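## Task

Take the pencil sharpener from the green box and set it in the tray, with no other object left in the tray. Afterwards, put the green box's own lid on it. Everything must stay in place without the robot holding it. At the end, open the gripper and move the arm away.

## Robot and tools

Robot: one six-joint xArm6 arm with a two-finger parallel gripper and a wrist camera. There is only one arm, so every command is a single list of numbers. The fingers point along the gripper's +z axis and close along its y axis.

Frames: the scene frame has its origin on the table top directly under the arm's base. +z is up, and +y is to the left when facing along +x. The base may be slightly tilted. The reported hand position is approximate, and the error grows at long reach. end_effector_position is the point between the finger pads when they are closed, about 2 cm behind the fingertips. The fingertips reach about 10 mm further forward as the fingers close.

execute_actions(actions, pictures): actions holds at most one item.
- An empty list is a look. It sends nothing and returns the current state.
- An action is {"rows": [...], "steps": n}. rows has 1 to 15 rows, and steps runs from 1 to 15 (default 15). Each step lasts 1/30 s. One row is applied per step, and the last row repeats if there are fewer rows than steps.
- A wait is {"steps": n} with no rows, n up to 300. It returns once n steps have passed since the previous result, and thinking time counts toward them.
- pictures is a boolean. Images are included by default.
- If a call is refused, nothing is sent to the robot.

Row layout: 7 plain numbers. The first six are absolute target angles in radians for waist, shoulder, elbow, forearm roll, wrist pitch and wrist roll, in that order. They are joint targets, not Cartesian positions, on the same scale as the Joint positions line. The seventh is the gripper opening, from -1 (closed) to +1 (fully open). It is an absolute command, not an offset.

Joint ranges in rad:
- waist: -6.283 to 6.283
- shoulder: -2.059 to 2.094
- elbow: -3.927 to 0.192
- forearm roll: -6.283 to 6.283
- wrist pitch: -1.693 to 3.142
- wrist roll: -6.283 to 6.283

A call is refused if any target is more than 0.010 rad outside its range and also further out than that joint's last reported angle. The true end of each joint can differ by up to 0.010 rad. A target beyond the true end is clipped to it, and a line "joint sent to its limit" may appear, possibly referring to an earlier motion. If that line does not appear, you still cannot assume there is room to go further.

Motion limits:
- Joint targets change at most 3.14 rad/s, ramp up over 0.16 s, and all joints are timed to arrive together.
- On each step, the target stays within 0.623 rad of the measured angle.
- If the targets would move the gripper more than 70 mm from where it is, all joints are scaled back toward their current angles.
- So long moves need several calls, and each call's progress should be checked.
- Between calls, the arm keeps moving toward the last row sent until it stalls or a step is HELD. After that, only a new action moves it further. Fingers that are still opening or closing keep going.

Result lines:
- State line: end_effector_position (m), end_effector_quat_wxyz, and linear (m/s) and angular (rad/s) velocity, all in the scene frame.
- Joint positions and Joint velocities: the six joints in row order (rad, rad/s), then the finger-pad gap in m (0.084 when fully open).
- grip_measured: the measured opening on the same -1..1 scale as the command.
- Joint torques: total drive output per joint. It is not zero in free air, is offset, scaled and noisy, and is not what triggers faults.
- "joint command not followed": the clearance check altered or blocked targets. Mounting blocks and posts count as part of the arm.
- HELD: marks steps on which your row was partly or wholly not sent.
- MOTOR HOT: a motor is at 65 °C or above. OVER-TEMPERATURE FAULT: a brake stop at 80 °C until the motors cool. Holding loads heats motors, even while idle, and some heat carries into the next scene.
- TORQUE FAULT: contact pushed a joint to its load limit. The arm backs that joint off, holds for 10 s, and drops the rest of the call. Load limits in N m are waist 46, shoulder 46, elbow 27.6, forearm roll 27.6, wrist pitch 18.4, wrist roll 18.4. Held weight counts toward them.

Gripping: to keep hold of something, command an opening clearly below grip_measured. The larger the difference, the harder the squeeze, up to about 24 N per pad for objects up to about 6 cm wide. At -1, parts at least about 0.5 mm thick get full force. Resending the grip_measured value gives only a light hold, which weakens as parts get wider, and wide parts may slip. A fast close can hit harder than intended. Occasionally a held part gets tugged or a loose object gets pushed, so grip firmly enough.

zoom_image(camera, region): camera is cam_high, cam_low or cam_wrist. All three images are 896x504. region is [x0, y0, x1, y1] in pixels from the top-left corner, at most 504x504. It returns a magnified view of that camera's most recent image. In the wrist camera's optical frame, +z points forward, +x to the right of the image and +y down.

read_manual(section): returns only the URDF licence texts ("licences"). It does not move the robot.

finished_scene(scene): pass the current scene number, 1 or 2. This cannot be undone. Replying without any tool call ends all remaining scenes.

Typical order: look and zoom to find the box, lid and tray. Open the gripper, approach from above in small steps, descend, close, and lift. Carry the item over the tray, lower it, open, and rise. Then grasp the lid, set it squarely on its own box, release, and lift the arm well clear. Finish with finished_scene.

Avoid: dropping items, knocking anything off the table (an instant failure), slamming, hard hits, strong presses that may cause torque faults, and leaving anything that only stays put because the gripper holds it.

Each tool is called after ">>>" as name(argument=value, ...), one argument or row to a line, values as JSON.

## Session

>>> execute_actions(
  actions=[],
)

Scene clock: 0.00 s of 8400.00 s.
end_effector_position=(+0.3090, -0.0048, +0.3509) grip_measured=+1.00 end_effector_quat_wxyz=(-0.024, +0.855, -0.461, +0.238) end_effector_velocity=(-0.000, -0.000, +0.000) end_effector_angular_velocity=(-0.001, -0.001, +0.000)
Joint positions: [-0.789 -0.912 -0.381  0.599  1.106  0.11   0.084]
Joint velocities: [-0.001 -0.001 -0.    -0.    -0.    -0.001  0.   ]
Joint torques (N m, as the arm reports them, + toward a larger angle): no reading
Motor temperatures (°C, as the motors report them): [25 28 31 30 31 34]

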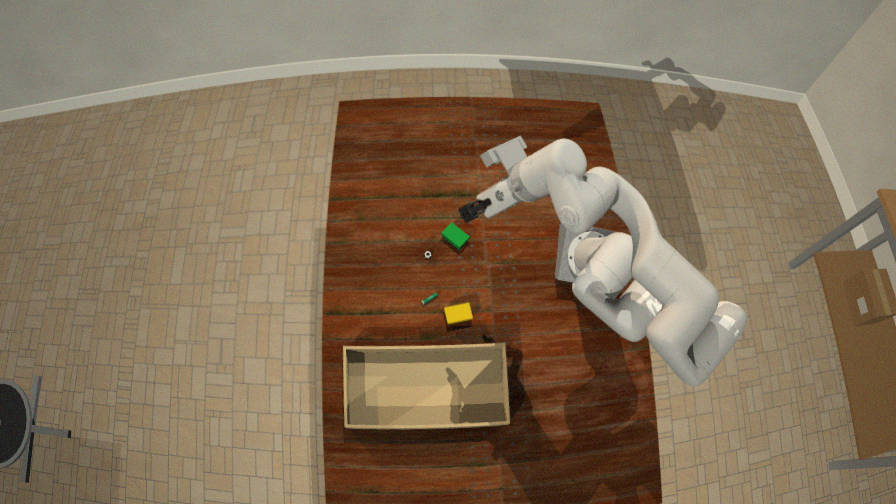

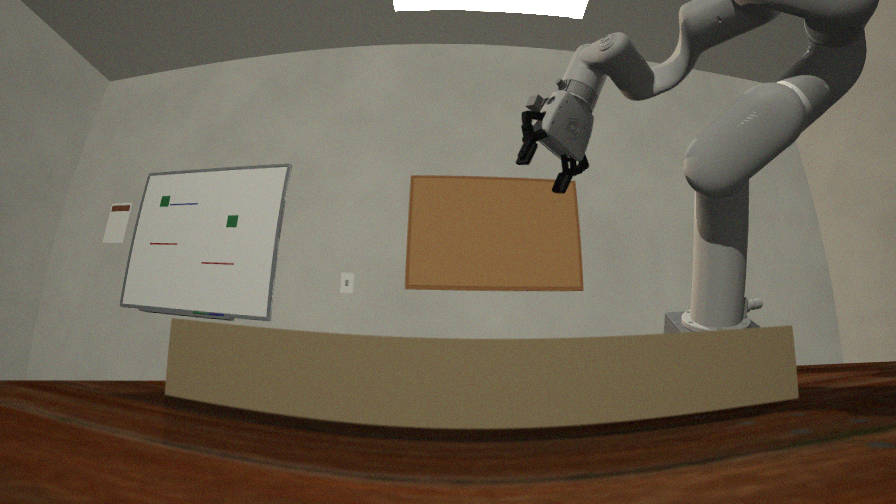

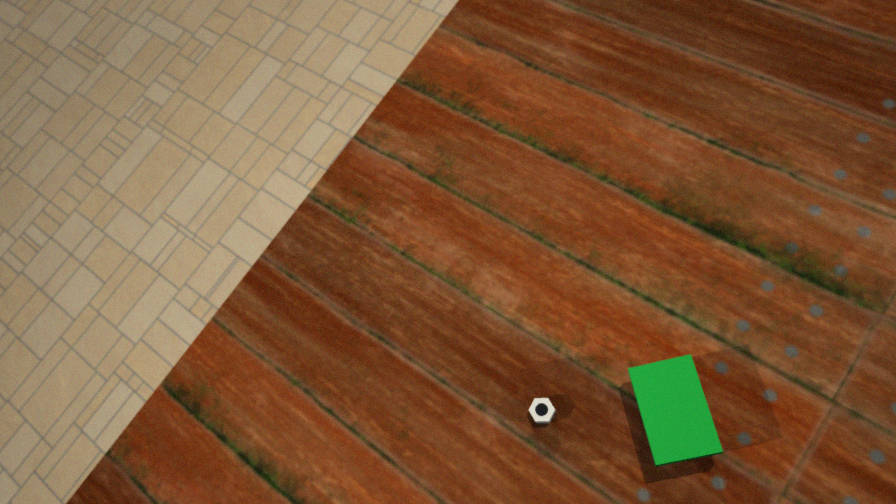

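>>> execute_actions(
  actions=[
    {"rows":[[0,-0.5,-0.6,0,1.1,0,1]],"steps":15},
  ],
  pictures=false,
)

>>> execute_actions(
  actions=[
    {"steps":30},
  ],
)

Scene clock: 18.77 s of 8400.00 s.
end_effector_position=(+0.3410, +0.0762, +0.2481) grip_measured=+1.00 end_effector_quat_wxyz=(+0.197, +0.979, -0.039, -0.032) end_effector_velocity=(+0.043, +0.170, -0.155) end_effector_angular_velocity=(-0.496, +0.929, +1.352)
Joint positions: [-0.074 -0.534 -0.581  0.052  1.101  0.01   0.084]
Joint velocities: [ 1.111  0.517 -0.259 -0.725 -0.007 -0.136 -0.   ]
Joint torques (N m, as the arm reports them, + toward a larger angle): [ -9.78 -11.35 -20.43  -0.39  -1.14  -0.56]
Motor temperatures (°C, as the motors report them): [25 28 37 30 32 34]
Steps of this call (steps 1 to 90: nothing new was sent; then 15.27 s passed at rest; steps 91 to 105: all 15 steps of this action). Readings (joint positions):
91: [-0.789 -0.911 -0.381 0.599 1.106 0.110]
92: [-0.782 -0.907 -0.384 0.591 1.106 0.109]
94: [-0.726 -0.871 -0.405 0.535 1.105 0.098]
98: [-0.467 -0.715 -0.486 0.315 1.103 0.058]
105: the state above

Scene clock: 19.77 s of 8400.00 s.
end_effector_position=(+0.3444, +0.0875, +0.2387) grip_measured=+1.00 end_effector_quat_wxyz=(+0.217, +0.975, +0.012, -0.051) end_effector_velocity=(+0.000, -0.000, +0.000) end_effector_angular_velocity=(-0.000, -0.001, +0.000)
Joint positions: [-0.    -0.5   -0.6    0.     1.1    0.     0.084]
Joint velocities: [-0. -0. -0. -0.  0.  0. -0.]
Joint torques (N m, as the arm reports them, + toward a larger angle): [ -2.48  -7.4  -21.    -2.45  -1.03  -0.72]
Motor temperatures (°C, as the motors report them): [25 28 37 30 32 34]
Steps of this call (steps 1 to 30: the robot went on to your last target). Readings (joint positions):
1: [-0.043 -0.520 -0.588 0.032 1.100 0.006]
2: [-0.025 -0.511 -0.592 0.020 1.100 0.004]
4: [-0.010 -0.505 -0.597 0.008 1.100 0.001]
8: [-0.003 -0.502 -0.599 0.002 1.100 0.000]
30: the state above
The arm was judged still, so your last target was given up. Only a new action makes it travel on or press farther. Fingers that are still opening or closing keep moving.

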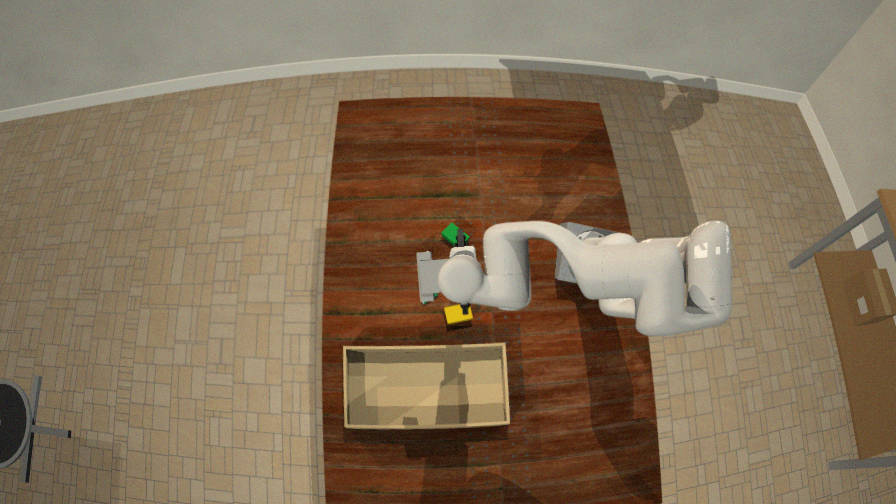

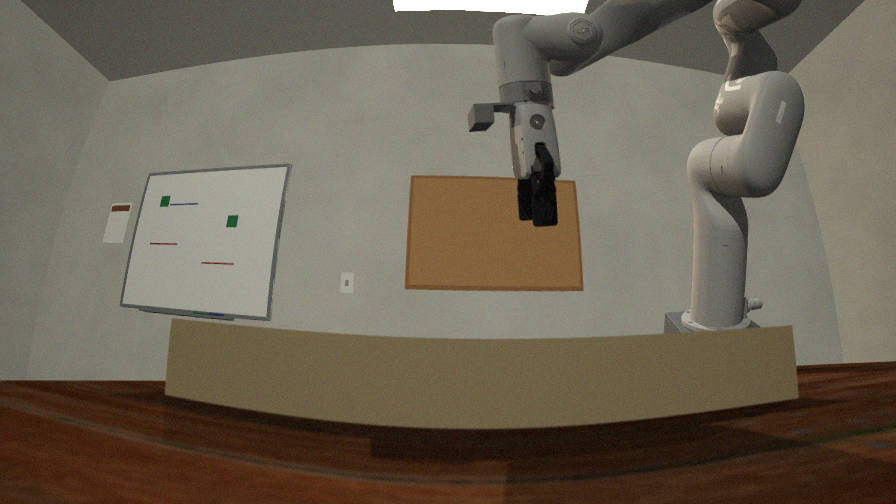

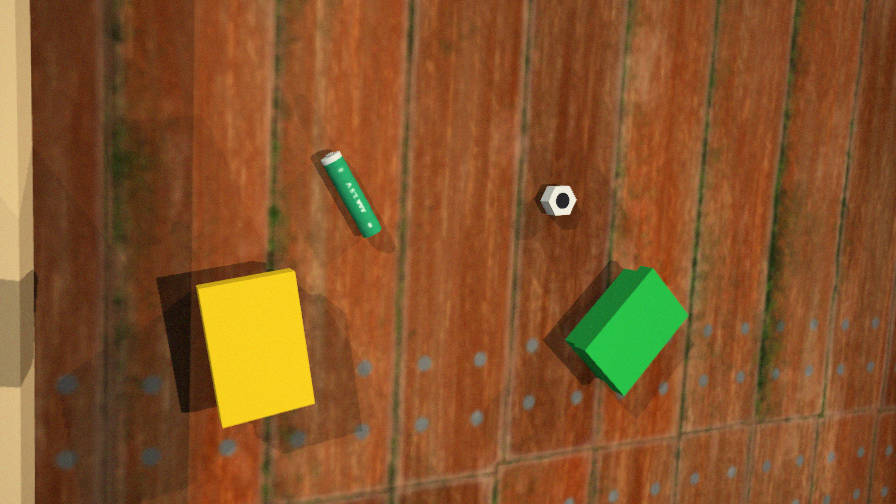

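>>> execute_actions(
  actions=[
    {"rows":[[-0.515,0.128,-0.604,0.681,0.726,-0.37,1]],"steps":15},
  ],
  pictures=false,
)

>>> execute_actions(
  actions=[
    {"steps":30},
  ],
)

Scene clock: 46.30 s of 8400.00 s.
end_effector_position=(+0.3560, -0.0432, +0.1427) grip_measured=+1.00 end_effector_quat_wxyz=(+0.031, +0.967, -0.253, -0.026) end_effector_velocity=(-0.063, -0.360, -0.176) end_effector_angular_velocity=(+0.403, -0.545, -1.366)
Joint positions: [-0.405 -0.005 -0.603  0.532  0.806 -0.291  0.084]
Joint velocities: [-0.861  1.047 -0.009  1.159 -0.624 -0.617 -0.   ]
Joint torques (N m, as the arm reports them, + toward a larger angle): [ -4.62 -11.51 -17.22  -1.73  -1.29  -0.51]
Motor temperatures (°C, as the motors report them): [25 28 39 30 32 34]
Steps of this call (steps 1 to 90: nothing new was sent; then 23.03 s passed at rest; steps 91 to 105: all 15 steps of this action). Readings (joint positions):
91: [-0.000 -0.500 -0.600 0.001 1.100 -0.001]
92: [-0.006 -0.494 -0.601 0.008 1.095 -0.005]
94: [-0.051 -0.442 -0.605 0.065 1.060 -0.039]
98: [-0.190 -0.267 -0.601 0.244 0.962 -0.137]
105: the state above

Scene clock: 47.30 s of 8400.00 s.
end_effector_position=(+0.3428, -0.0907, +0.1205) grip_measured=+1.00 end_effector_quat_wxyz=(+0.001, +0.941, -0.339, +0.001) end_effector_velocity=(-0.000, +0.000, -0.000) end_effector_angular_velocity=(+0.000, -0.000, -0.000)
Joint positions: [-0.515  0.128 -0.604  0.681  0.726 -0.37   0.084]
Joint velocities: [-0. -0.  0.  0. -0. -0. -0.]
Joint torques (N m, as the arm reports them, + toward a larger angle): [ -5.13 -11.15 -17.29  -1.75  -1.34  -0.73]
Motor temperatures (°C, as the motors report them): [25 28 39 30 32 34]
Steps of this call (steps 1 to 30: the robot went on to your last target). Readings (joint positions):
1: [-0.434 0.029 -0.603 0.571 0.786 -0.311]
2: [-0.460 0.061 -0.603 0.605 0.767 -0.329]
4: [-0.496 0.105 -0.601 0.651 0.742 -0.354]
8: [-0.511 0.123 -0.604 0.676 0.729 -0.367]
30: the state above
The arm was judged still, so your last target was given up. Only a new action makes it travel on or press farther. Fingers that are still opening or closing keep moving.

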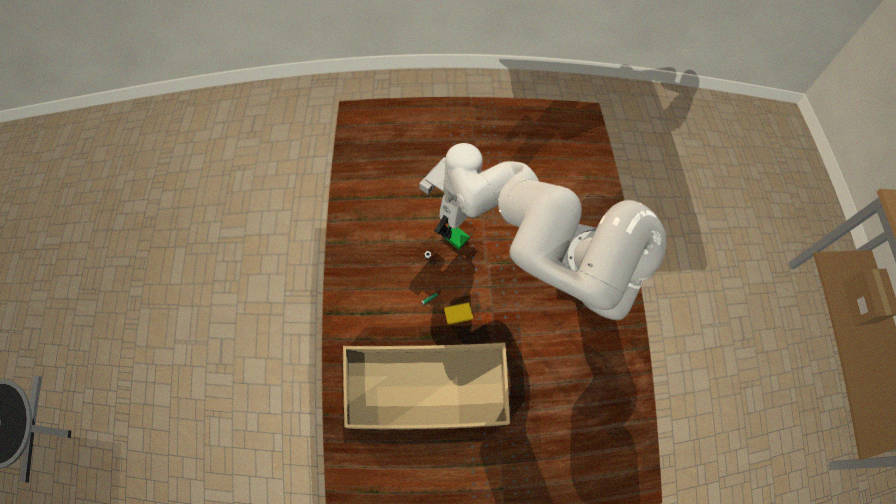

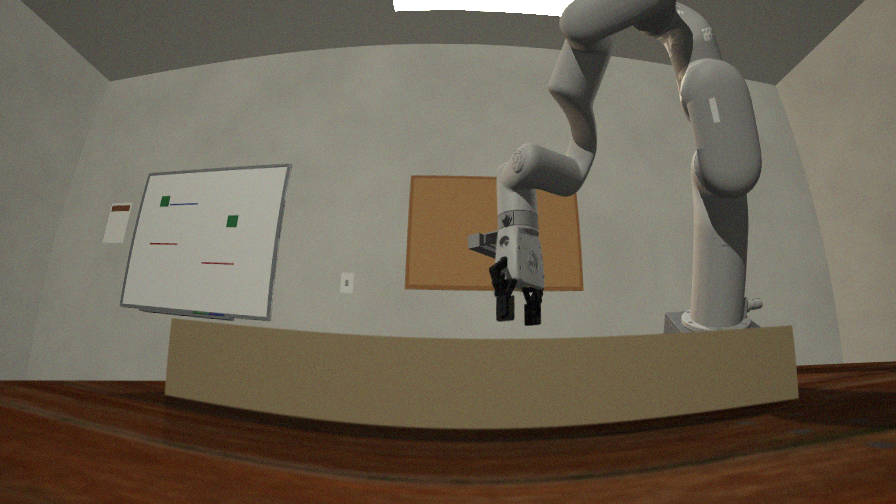

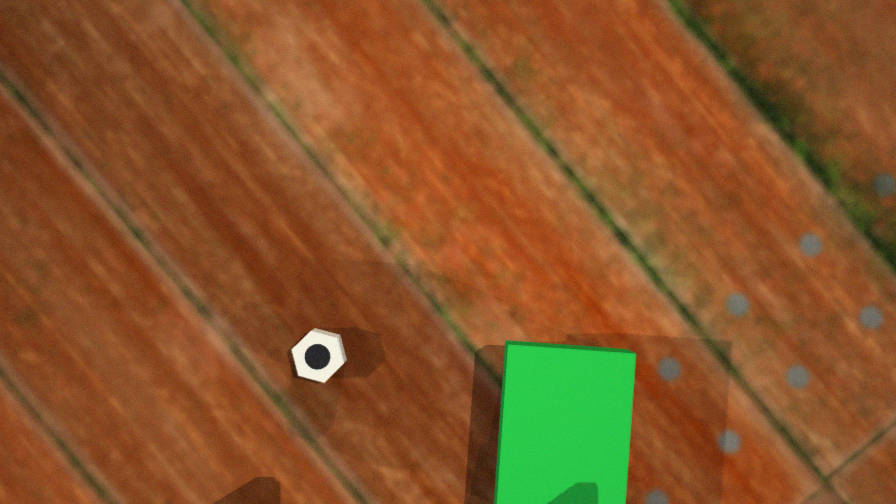

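>>> execute_actions(
  actions=[
    {"rows":[[-0.50,0.16,-0.61,0.72,0.70,-0.39,0.6],[-0.48,0.19,-0.615,0.75,0.68,-0.41,0.6],[-0.465,0.22,-0.62,0.79,0.66,-0.42,0.6],[-0.45,0.25,-0.625,0.82,0.64,-0.44,0.6],[-0.435,0.28,-0.63,0.855,0.62,-0.46,0.6],[-0.42,0.31,-0.635,0.89,0.60,-0.475,0.6],[-0.41,0.335,-0.64,0.915,0.58,-0.49,0.6],[-0.40,0.36,-0.643,0.94,0.565,-0.50,0.6],[-0.388,0.381,-0.646,0.967,0.548,-0.513,0.6]],"steps":15},
  ],
  pictures=false,
)

>>> execute_actions(
  actions=[
    {"rows":[[-0.388,0.381,-0.646,0.967,0.548,-0.513,0.3],[-0.388,0.381,-0.646,0.967,0.548,-0.513,0.2],[-0.388,0.381,-0.646,0.967,0.548,-0.513,0.1],[-0.388,0.381,-0.646,0.967,0.548,-0.513,0],[-0.388,0.381,-0.646,0.967,0.548,-0.513,-0.1],[-0.388,0.381,-0.646,0.967,0.548,-0.513,-0.3]],"steps":15},
  ],
)

Scene clock: 69.57 s of 8400.00 s.
end_effector_position=(+0.3407, -0.0962, +0.0395) grip_measured=+0.59 end_effector_quat_wxyz=(+0.000, +0.930, -0.369, -0.001) end_effector_velocity=(+0.020, -0.012, -0.007) end_effector_angular_velocity=(-0.049, -0.050, -0.006)
Joint positions: [-0.391  0.377 -0.644  0.96   0.553 -0.509  0.069]
Joint velocities: [ 0.032  0.05  -0.042  0.096 -0.073 -0.05   0.   ]
Joint torques (N m, as the arm reports them, + toward a larger angle): [ -6.27 -14.3  -13.72  -2.3   -1.18  -0.69]
Motor temperatures (°C, as the motors report them): [25 29 37 30 32 34]
Steps of this call (steps 1 to 90: nothing new was sent; then 18.77 s passed at rest; steps 91 to 105: all 15 steps of this action). Readings (joint positions):
91: [-0.515 0.128 -0.604 0.682 0.725 -0.370]
92: [-0.512 0.133 -0.606 0.688 0.721 -0.374]
94: [-0.497 0.161 -0.612 0.723 0.699 -0.392]
98: [-0.444 0.263 -0.627 0.835 0.631 -0.448]
105: the state above

Scene clock: 70.07 s of 8400.00 s.
end_effector_position=(+0.3423, -0.0970, +0.0391) grip_measured=-0.08 end_effector_quat_wxyz=(+0.001, +0.929, -0.369, +0.001) end_effector_velocity=(+0.001, -0.000, +0.000) end_effector_angular_velocity=(-0.001, -0.002, -0.002)
Joint positions: [-0.388  0.38  -0.646  0.967  0.548 -0.513  0.041]
Joint velocities: [-0.     0.    -0.001  0.001 -0.001  0.001  0.   ]
Joint torques (N m, as the arm reports them, + toward a larger angle): [ -4.8  -10.61 -11.68  -1.61  -1.23  -0.7 ]
Motor temperatures (°C, as the motors report them): [25 29 37 30 32 34]
Steps of this call (steps 1 to 15: all 15 steps of this action). Readings (joint positions):
1: [-0.390 0.378 -0.645 0.962 0.551 -0.511]
2: [-0.389 0.378 -0.646 0.964 0.550 -0.512]
4: [-0.389 0.379 -0.647 0.966 0.549 -0.512]
8: [-0.389 0.379 -0.646 0.966 0.548 -0.513]
15: the state above

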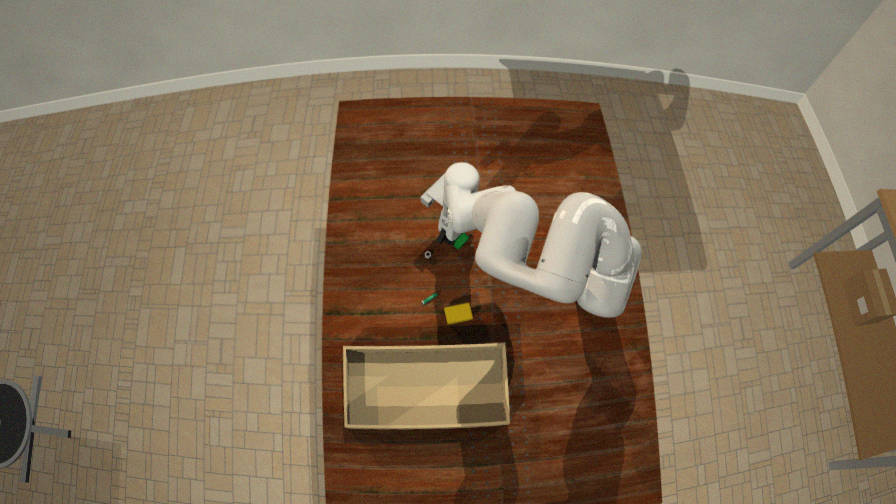

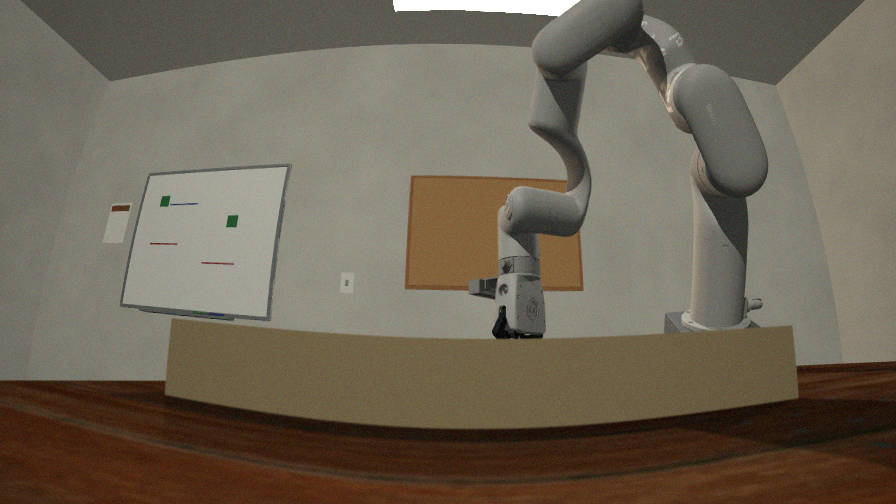

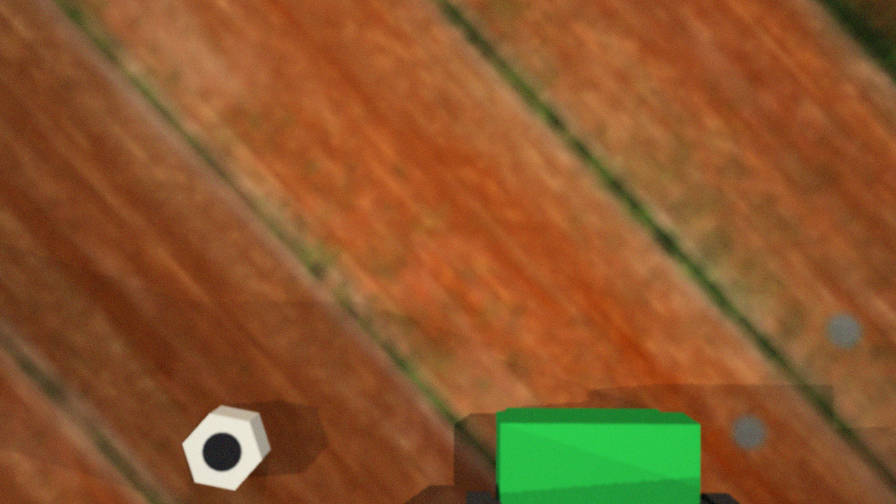

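>>> execute_actions(
  actions=[
    {"rows":[[-0.392,0.375,-0.645,0.96,0.553,-0.508,-0.4],[-0.395,0.369,-0.644,0.953,0.557,-0.503,-0.4],[-0.402,0.357,-0.643,0.938,0.566,-0.494,-0.4],[-0.409,0.345,-0.641,0.924,0.575,-0.484,-0.4],[-0.417,0.332,-0.639,0.91,0.584,-0.474,-0.4],[-0.424,0.32,-0.638,0.895,0.593,-0.464,-0.4],[-0.431,0.308,-0.636,0.881,0.601,-0.455,-0.4],[-0.445,0.284,-0.632,0.853,0.619,-0.435,-0.4],[-0.459,0.26,-0.629,0.824,0.637,-0.415,-0.4],[-0.474,0.235,-0.626,0.795,0.655,-0.396,-0.4],[-0.488,0.211,-0.622,0.767,0.673,-0.377,-0.4],[-0.502,0.187,-0.619,0.738,0.69,-0.357,-0.4],[-0.517,0.162,-0.615,0.71,0.708,-0.338,-0.4],[-0.531,0.138,-0.612,0.681,0.726,-0.318,-0.4]],"steps":15},
  ],
  pictures=false,
)

>>> execute_actions(
  actions=[
    {"steps":10},
  ],
)

Scene clock: 77.03 s of 8400.00 s.
end_effector_position=(+0.3460, -0.0958, +0.1009) grip_measured=-0.08 end_effector_quat_wxyz=(-0.005, +0.929, -0.369, +0.004) end_effector_velocity=(-0.016, -0.014, +0.242) end_effector_angular_velocity=(-0.082, -0.000, -0.025)
Joint positions: [-0.495  0.2   -0.621  0.753  0.681 -0.367  0.041]
Joint velocities: [-0.404 -0.692  0.087 -0.787  0.48   0.534  0.   ]
Joint torques (N m, as the arm reports them, + toward a larger angle): [ -4.79 -10.45 -15.91  -1.17  -1.49  -0.86]
Motor temperatures (°C, as the motors report them): [25 29 36 30 32 34]
Steps of this call (steps 1 to 15: the robot went on to your last target; steps 16 to 90: nothing new was sent; then 3.47 s passed at rest; steps 91 to 105: all 15 steps of this action). Readings (joint positions):
91: [-0.388 0.381 -0.646 0.967 0.548 -0.513]
92: [-0.389 0.380 -0.646 0.965 0.549 -0.511]
94: [-0.393 0.375 -0.642 0.955 0.557 -0.505]
98: [-0.415 0.338 -0.636 0.911 0.584 -0.475]
105: the state above

Scene clock: 77.37 s of 8400.00 s.
end_effector_position=(+0.3420, -0.0968, +0.1210) grip_measured=-0.08 end_effector_quat_wxyz=(-0.000, +0.929, -0.371, +0.002) end_effector_velocity=(+0.002, -0.001, +0.004) end_effector_angular_velocity=(-0.005, -0.003, +0.001)
Joint positions: [-0.53   0.14  -0.611  0.682  0.726 -0.319  0.041]
Joint velocities: [-0.005 -0.007 -0.004 -0.01   0.005  0.007 -0.   ]
Joint torques (N m, as the arm reports them, + toward a larger angle): [ -5.31 -11.07 -17.39  -1.73  -1.39  -0.69]
Motor temperatures (°C, as the motors report them): [25 29 36 30 32 34]
Steps of this call (steps 1 to 10: the robot went on to your last target). Readings (joint positions):
1: [-0.507 0.178 -0.618 0.729 0.696 -0.351]
2: [-0.517 0.161 -0.617 0.711 0.707 -0.339]
4: [-0.526 0.145 -0.615 0.692 0.718 -0.326]
8: [-0.530 0.140 -0.611 0.683 0.725 -0.319]
10: the state above

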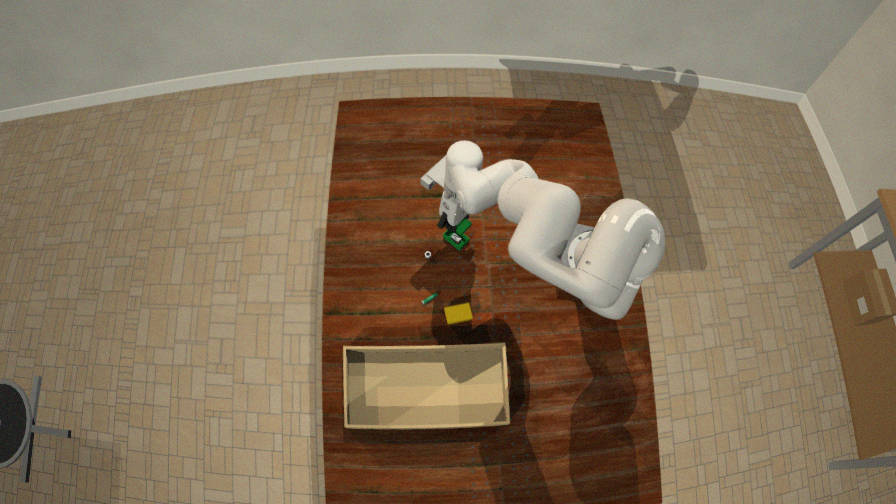

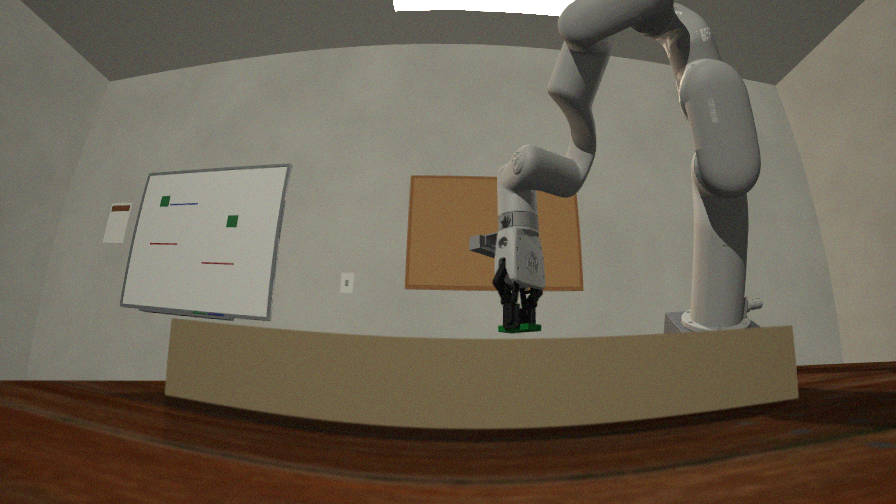

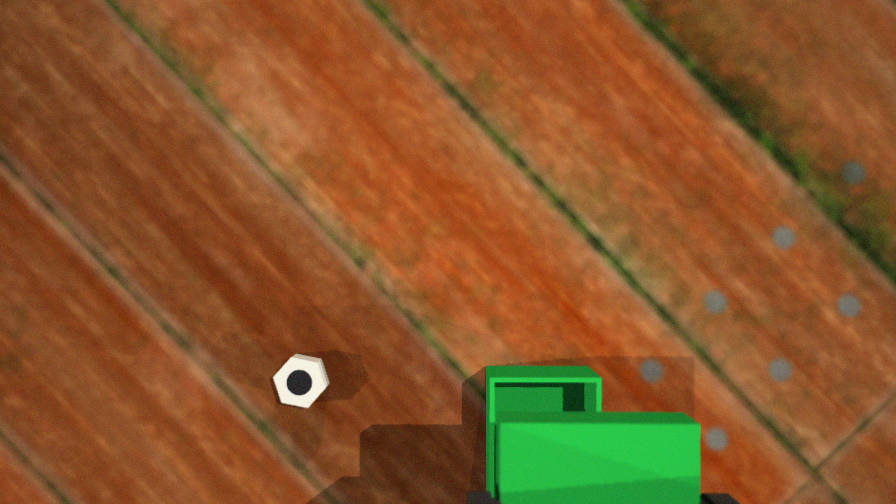

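>>> execute_actions(
  actions=[
    {"rows":[[-0.436,-0.17,-0.328,0.703,0.72,-0.243,-0.4]],"steps":12},
  ],
  pictures=false,
)

>>> execute_actions(
  actions=[
    {"rows":[[-0.415,-0.133,-0.333,0.755,0.696,-0.282,-0.4],[-0.394,-0.096,-0.339,0.808,0.672,-0.321,-0.4],[-0.374,-0.058,-0.344,0.86,0.647,-0.36,-0.4],[-0.353,-0.021,-0.35,0.913,0.623,-0.40,-0.4],[-0.332,0.016,-0.355,0.965,0.6,-0.44,-0.4],[-0.311,0.053,-0.36,1.018,0.575,-0.478,-0.4],[-0.29,0.09,-0.366,1.07,0.55,-0.517,-0.4],[-0.27,0.128,-0.371,1.123,0.526,-0.556,-0.4],[-0.255,0.155,-0.375,1.16,0.51,-0.585,-0.4],[-0.243,0.175,-0.378,1.19,0.495,-0.606,-0.4],[-0.235,0.19,-0.38,1.21,0.486,-0.62,-0.4],[-0.228,0.202,-0.382,1.228,0.478,-0.634,-0.4]],"steps":15},
  ],
  pictures=false,
)

>>> execute_actions(
  actions=[
    {"steps":12},
  ],
)

Scene clock: 88.80 s of 8400.00 s.
end_effector_position=(+0.2877, -0.0310, +0.1208) grip_measured=-0.08 end_effector_quat_wxyz=(+0.000, +0.930, -0.369, +0.000) end_effector_velocity=(-0.013, +0.013, -0.000) end_effector_angular_velocity=(-0.009, -0.010, -0.009)
Joint positions: [-0.438 -0.163 -0.334  0.702  0.721 -0.245  0.041]
Joint velocities: [ 0.024 -0.083  0.072  0.008 -0.012  0.03  -0.   ]
Joint torques (N m, as the arm reports them, + toward a larger angle): [ -3.4   -5.8  -18.14  -2.01  -1.61  -0.77]
Motor temperatures (°C, as the motors report them): [25 29 36 30 32 34]
Steps of this call (steps 1 to 30: the robot went on to your last target; steps 31 to 90: nothing new was sent; then 8.03 s passed at rest; steps 91 to 102: all 12 steps of this action). Readings (joint positions):
91: [-0.531 0.137 -0.611 0.681 0.726 -0.318]
92: [-0.529 0.131 -0.605 0.682 0.725 -0.316]
94: [-0.512 0.076 -0.554 0.686 0.724 -0.302]
98: [-0.453 -0.114 -0.381 0.699 0.722 -0.258]
102: the state above

Scene clock: 89.30 s of 8400.00 s.
end_effector_position=(+0.2766, -0.0336, +0.0311) grip_measured=-0.08 end_effector_quat_wxyz=(-0.003, +0.929, -0.369, -0.001) end_effector_velocity=(-0.050, -0.021, -0.085) end_effector_angular_velocity=(-0.097, +0.075, -0.025)
Joint positions: [-0.24   0.182 -0.377  1.195  0.494 -0.609  0.041]
Joint velocities: [ 0.192  0.338 -0.039  0.483 -0.224 -0.36   0.   ]
Joint torques (N m, as the arm reports them, + toward a larger angle): [ -6.18 -14.94 -12.12  -3.74  -1.53  -0.49]
Motor temperatures (°C, as the motors report them): [25 29 36 30 32 34]
Steps of this call (steps 1 to 15: all 15 steps of this action). Readings (joint positions):
1: [-0.437 -0.165 -0.333 0.703 0.720 -0.245]
2: [-0.434 -0.162 -0.333 0.711 0.716 -0.251]
4: [-0.416 -0.132 -0.337 0.757 0.694 -0.284]
8: [-0.350 -0.015 -0.352 0.920 0.620 -0.406]
15: the state above

Scene clock: 89.70 s of 8400.00 s.
end_effector_position=(+0.2758, -0.0355, +0.0269) grip_measured=-0.08 end_effector_quat_wxyz=(+0.001, +0.929, -0.369, +0.001) end_effector_velocity=(-0.003, -0.000, -0.002) end_effector_angular_velocity=(+0.002, +0.006, -0.004)
Joint positions: [-0.228  0.201 -0.382  1.228  0.478 -0.634  0.041]
Joint velocities: [ 0.001  0.007  0.001  0.005 -0.    -0.003  0.   ]
Joint torques (N m, as the arm reports them, + toward a larger angle): [-4.21 -9.69 -9.46 -1.63 -1.35 -0.67]
Motor temperatures (°C, as the motors report them): [25 29 36 30 32 34]
Steps of this call (steps 1 to 12: the robot went on to your last target). Readings (joint positions):
1: [-0.235 0.191 -0.378 1.208 0.488 -0.618]
2: [-0.233 0.195 -0.379 1.215 0.484 -0.624]
4: [-0.230 0.198 -0.381 1.223 0.480 -0.630]
8: [-0.229 0.200 -0.382 1.227 0.478 -0.633]
12: the state above

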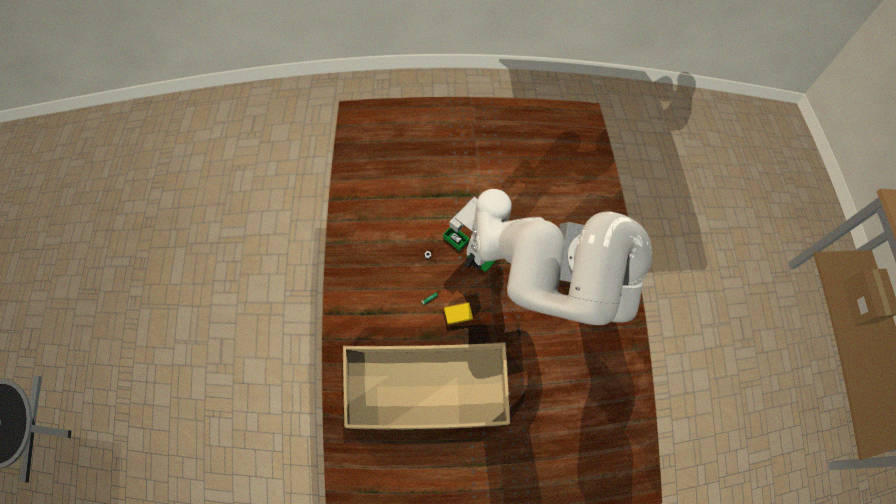

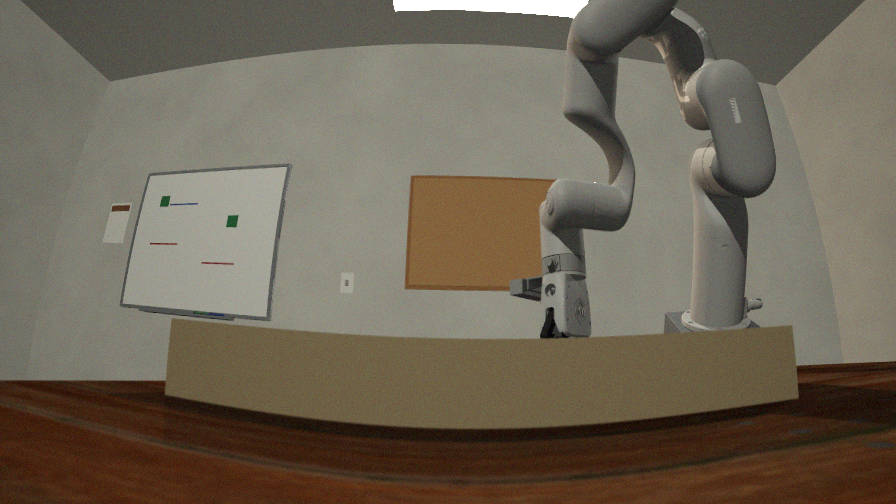

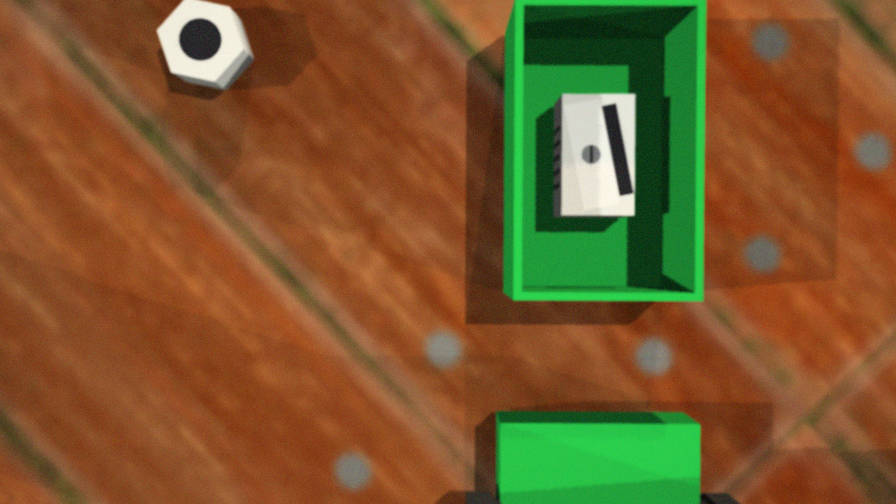

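>>> execute_actions(
  actions=[
    {"rows":[[-0.222,0.214,-0.384,1.245,0.47,-0.646,-0.4],[-0.222,0.214,-0.384,1.245,0.47,-0.646,-0.4],[-0.222,0.214,-0.384,1.245,0.47,-0.646,-0.4],[-0.222,0.214,-0.384,1.245,0.47,-0.646,-0.4],[-0.222,0.214,-0.384,1.245,0.47,-0.646,-0.4],[-0.222,0.214,-0.384,1.245,0.47,-0.646,-0.4],[-0.222,0.214,-0.384,1.245,0.47,-0.646,-0.4],[-0.222,0.214,-0.384,1.245,0.47,-0.646,0.4]],"steps":15},
  ],
  pictures=false,
)

>>> execute_actions(
  actions=[
    {"rows":[[-0.436,-0.17,-0.328,0.703,0.72,-0.243,0.4]],"steps":15},
  ],
  pictures=false,
)

>>> execute_actions(
  actions=[
    {"rows":[[-0.524,0.128,-0.602,0.681,0.726,1.26,-0.4]],"steps":15},
  ],
  pictures=false,
)

>>> execute_actions(
  actions=[
    {"steps":25},
  ],
)

>>> zoom_image(
  camera="cam_low",
  region=[460,240,600,340],
)

Scene clock: 108.10 s of 8400.00 s.
end_effector_position=(+0.2735, -0.0364, +0.0236) grip_measured=+0.39 end_effector_quat_wxyz=(+0.003, +0.929, -0.370, -0.000) end_effector_velocity=(+0.004, -0.001, +0.001) end_effector_angular_velocity=(-0.002, -0.007, +0.002)
Joint positions: [-0.222  0.215 -0.384  1.245  0.47  -0.646  0.061]
Joint velocities: [-0.001 -0.002 -0.004  0.001 -0.001 -0.001  0.001]
Joint torques (N m, as the arm reports them, + toward a larger angle): [-4.2  -9.99 -9.04 -1.74 -1.39 -0.82]
Motor temperatures (°C, as the motors report them): [25 29 34 30 32 34]
Steps of this call (steps 1 to 30: the robot went on to your last target; steps 31 to 90: nothing new was sent; then 14.90 s passed at rest; steps 91 to 105: all 15 steps of this action). Readings (joint positions):
91: [-0.228 0.202 -0.382 1.229 0.478 -0.635]
92: [-0.227 0.204 -0.383 1.232 0.476 -0.637]
94: [-0.224 0.210 -0.383 1.239 0.473 -0.642]
98: [-0.223 0.212 -0.385 1.244 0.470 -0.645]
105: the state above

Scene clock: 108.60 s of 8400.00 s.
end_effector_position=(+0.2868, -0.0296, +0.1191) grip_measured=+0.39 end_effector_quat_wxyz=(-0.001, +0.930, -0.369, +0.001) end_effector_velocity=(-0.028, +0.003, +0.002) end_effector_angular_velocity=(+0.008, +0.078, -0.034)
Joint positions: [-0.433 -0.165 -0.328  0.712  0.716 -0.25   0.061]
Joint velocities: [-0.036 -0.047  0.035 -0.12   0.068  0.097 -0.   ]
Joint torques (N m, as the arm reports them, + toward a larger angle): [ -3.05  -6.68 -17.52  -1.28  -1.49  -0.73]
Motor temperatures (°C, as the motors report them): [25 29 34 30 32 34]
Steps of this call (steps 1 to 15: all 15 steps of this action). Readings (joint positions):
1: [-0.222 0.214 -0.384 1.245 0.470 -0.646]
2: [-0.224 0.211 -0.383 1.238 0.474 -0.641]
4: [-0.245 0.175 -0.376 1.184 0.499 -0.600]
8: [-0.349 -0.015 -0.353 0.923 0.618 -0.407]
15: the state above

Scene clock: 109.10 s of 8400.00 s.
end_effector_position=(+0.3386, -0.0904, +0.1212) grip_measured=-0.42 end_effector_quat_wxyz=(+0.000, -0.579, +0.815, -0.001) end_effector_velocity=(+0.022, -0.029, -0.001) end_effector_angular_velocity=(+0.003, -0.008, -2.973)
Joint positions: [-0.521  0.117 -0.591  0.682  0.726  0.838  0.026]
Joint velocities: [-0.036  0.119 -0.118 -0.012  0.006  2.949 -0.   ]
Joint torques (N m, as the arm reports them, + toward a larger angle): [ -4.49 -12.15 -16.67  -1.75  -1.29  -0.9 ]
Motor temperatures (°C, as the motors report them): [25 29 34 30 32 34]
Steps of this call (steps 1 to 15: all 15 steps of this action). Readings (joint positions):
1: [-0.434 -0.165 -0.328 0.709 0.717 -0.247]
2: [-0.435 -0.162 -0.331 0.707 0.719 -0.237]
4: [-0.444 -0.134 -0.358 0.703 0.721 -0.177]
8: [-0.484 0.001 -0.485 0.692 0.723 0.137]
15: the state above

Scene clock: 109.93 s of 8400.00 s.
end_effector_position=(+0.3409, -0.0932, +0.1213) grip_measured=-0.42 end_effector_quat_wxyz=(+0.001, -0.394, +0.919, -0.001) end_effector_velocity=(-0.000, -0.000, -0.000) end_effector_angular_velocity=(+0.000, -0.000, -0.001)
Joint positions: [-0.524  0.128 -0.602  0.681  0.726  1.26   0.026]
Joint velocities: [-0.001  0.001  0.     0.    -0.     0.    -0.   ]
Joint torques (N m, as the arm reports them, + toward a larger angle): [ -4.9  -11.11 -17.27  -1.75  -1.39  -0.71]
Motor temperatures (°C, as the motors report them): [25 29 34 30 32 34]
Steps of this call (steps 1 to 25: the robot went on to your last target). Readings (joint positions):
1: [-0.522 0.120 -0.594 0.682 0.726 0.934]
2: [-0.522 0.123 -0.596 0.682 0.726 1.021]
4: [-0.523 0.125 -0.599 0.681 0.726 1.154]
8: [-0.524 0.127 -0.601 0.681 0.726 1.245]
25: the state above

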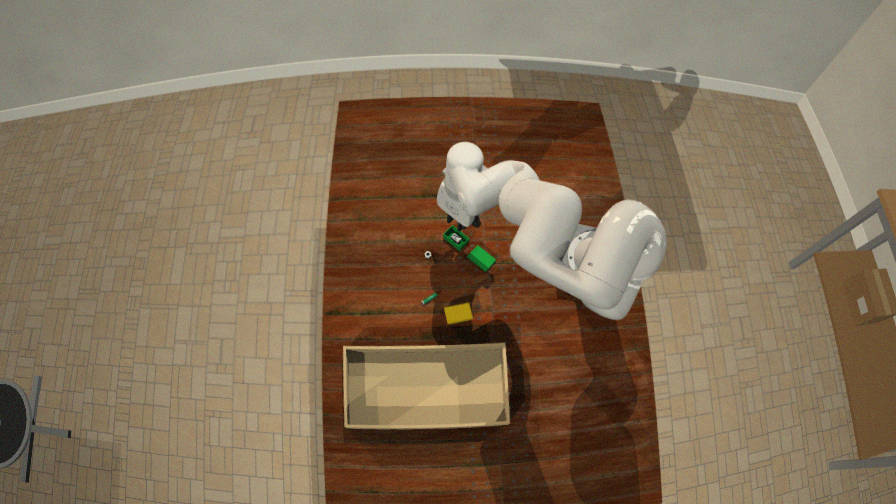

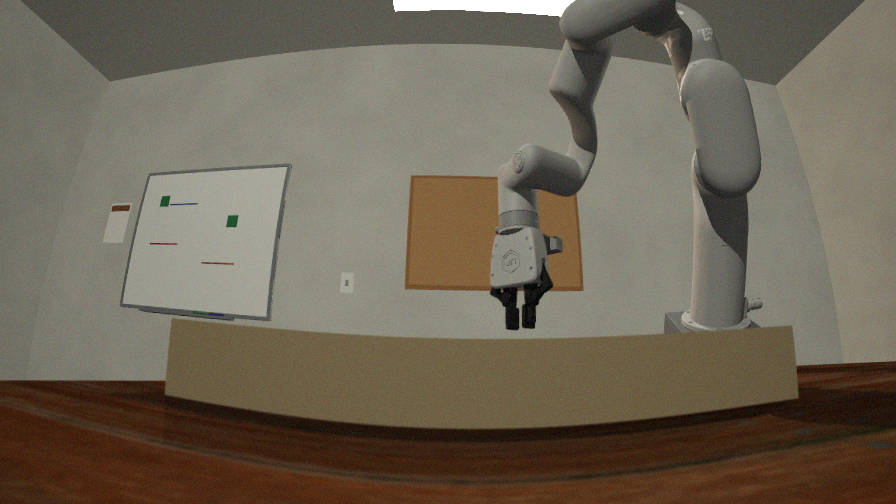

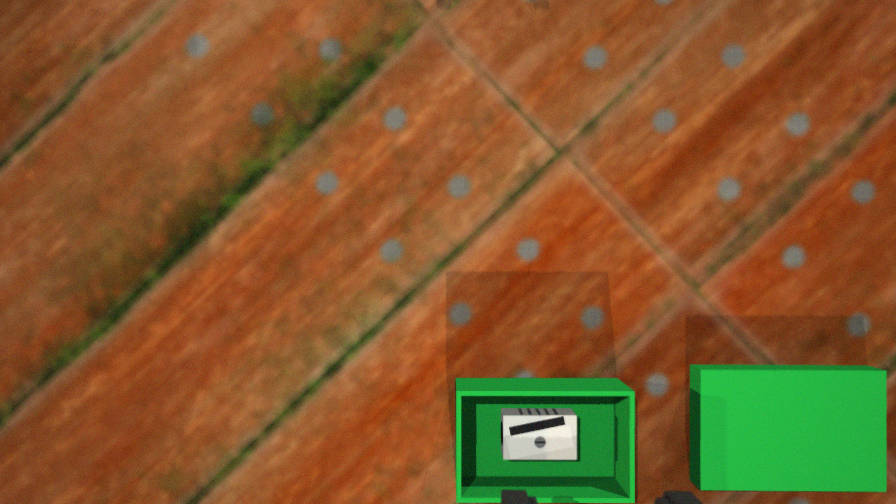

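Region (460, 240, 600, 340) of cam_low's 896x504 image, scaled by 3.600, with more detail than that image has; it fills the top 360 rows of this view, and the rest is white.

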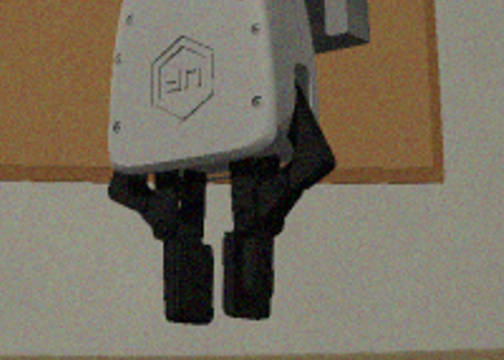

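>>> execute_actions(
  actions=[
    {"rows":[[-0.49,0.18,-0.608,0.745,0.685,1.215,-0.36],[-0.46,0.235,-0.614,0.81,0.644,1.17,-0.36],[-0.43,0.29,-0.62,0.873,0.602,1.125,-0.36],[-0.399,0.342,-0.625,0.936,0.561,1.081,-0.36]],"steps":15},
  ],
  pictures=false,
)

>>> execute_actions(
  actions=[
    {"steps":15},
  ],
)

Scene clock: 131.33 s of 8400.00 s.
end_effector_position=(+0.3401, -0.0941, +0.0488) grip_measured=-0.38 end_effector_quat_wxyz=(+0.000, -0.397, +0.918, -0.002) end_effector_velocity=(+0.003, -0.002, -0.001) end_effector_angular_velocity=(-0.009, -0.011, -0.001)
Joint positions: [-0.4    0.34  -0.626  0.934  0.562  1.082  0.028]
Joint velocities: [ 0.005  0.007 -0.005  0.022 -0.014 -0.013 -0.   ]
Joint torques (N m, as the arm reports them, + toward a larger angle): [ -5.68 -12.42 -12.79  -1.9   -1.25  -0.66]
Motor temperatures (°C, as the motors report them): [25 29 36 30 32 34]
Steps of this call (steps 1 to 15: the robot went on to your last target; steps 16 to 90: nothing new was sent; then 17.90 s passed at rest; steps 91 to 105: all 15 steps of this action). Readings (joint positions):
91: [-0.524 0.128 -0.602 0.682 0.725 1.259]
92: [-0.520 0.133 -0.603 0.689 0.720 1.254]
94: [-0.495 0.173 -0.611 0.741 0.686 1.217]
98: [-0.419 0.308 -0.619 0.890 0.592 1.114]
105: the state above

Scene clock: 131.83 s of 8400.00 s.
end_effector_position=(+0.3393, -0.0940, +0.0478) grip_measured=-0.38 end_effector_quat_wxyz=(-0.000, -0.396, +0.918, -0.001) end_effector_velocity=(-0.000, +0.000, -0.000) end_effector_angular_velocity=(+0.001, +0.001, +0.001)
Joint positions: [-0.399  0.342 -0.625  0.936  0.561  1.081  0.028]
Joint velocities: [ 0.     0.002 -0.001  0.     0.001 -0.001 -0.   ]
Joint torques (N m, as the arm reports them, + toward a larger angle): [ -5.55 -12.62 -13.21  -1.68  -1.33  -0.7 ]
Motor temperatures (°C, as the motors report them): [25 29 36 30 32 34]
Steps of this call (steps 1 to 15: the robot went on to your last target). Readings (joint positions):
1: [-0.400 0.340 -0.626 0.935 0.562 1.082]
2: [-0.400 0.340 -0.626 0.935 0.561 1.082]
4: [-0.400 0.341 -0.625 0.935 0.561 1.081]
8: [-0.399 0.341 -0.625 0.936 0.561 1.081]
15: the state above
The arm was judged still, so your last target was given up. Only a new action makes it travel on or press farther. Fingers that are still opening or closing keep moving.

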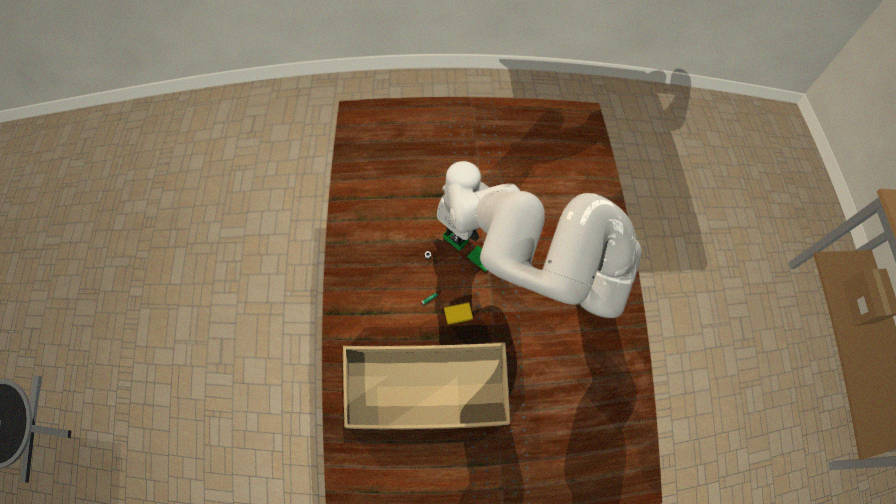

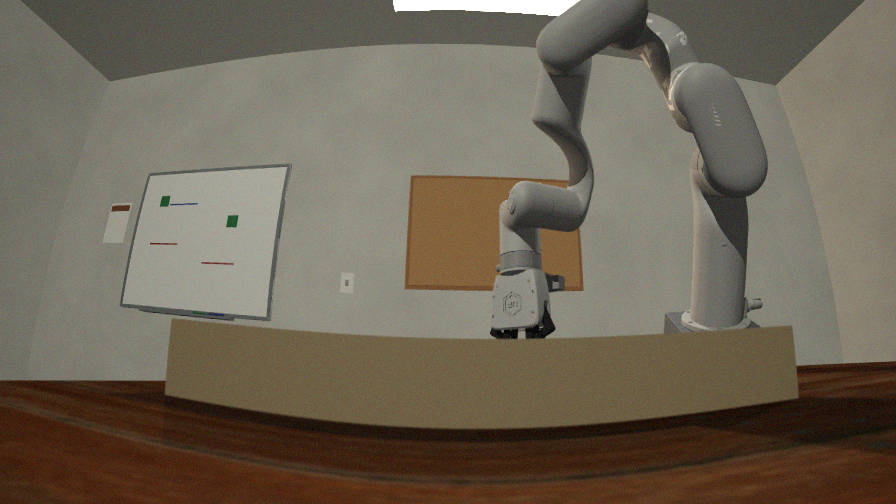

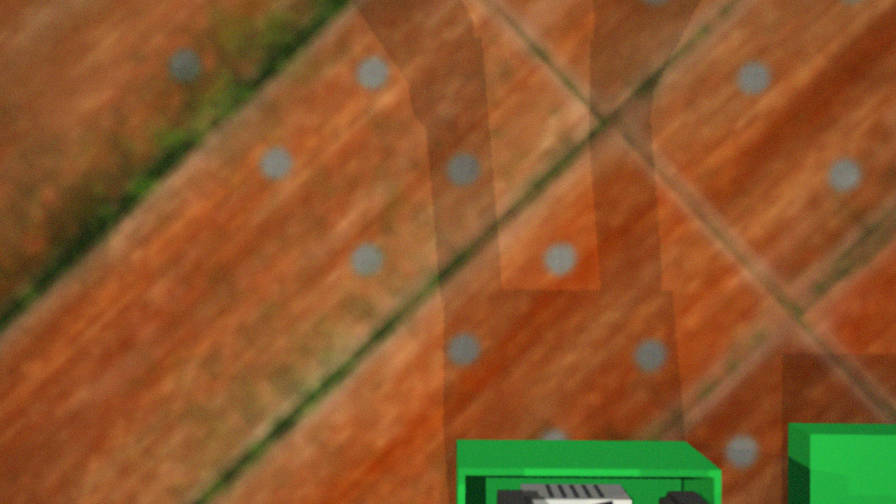

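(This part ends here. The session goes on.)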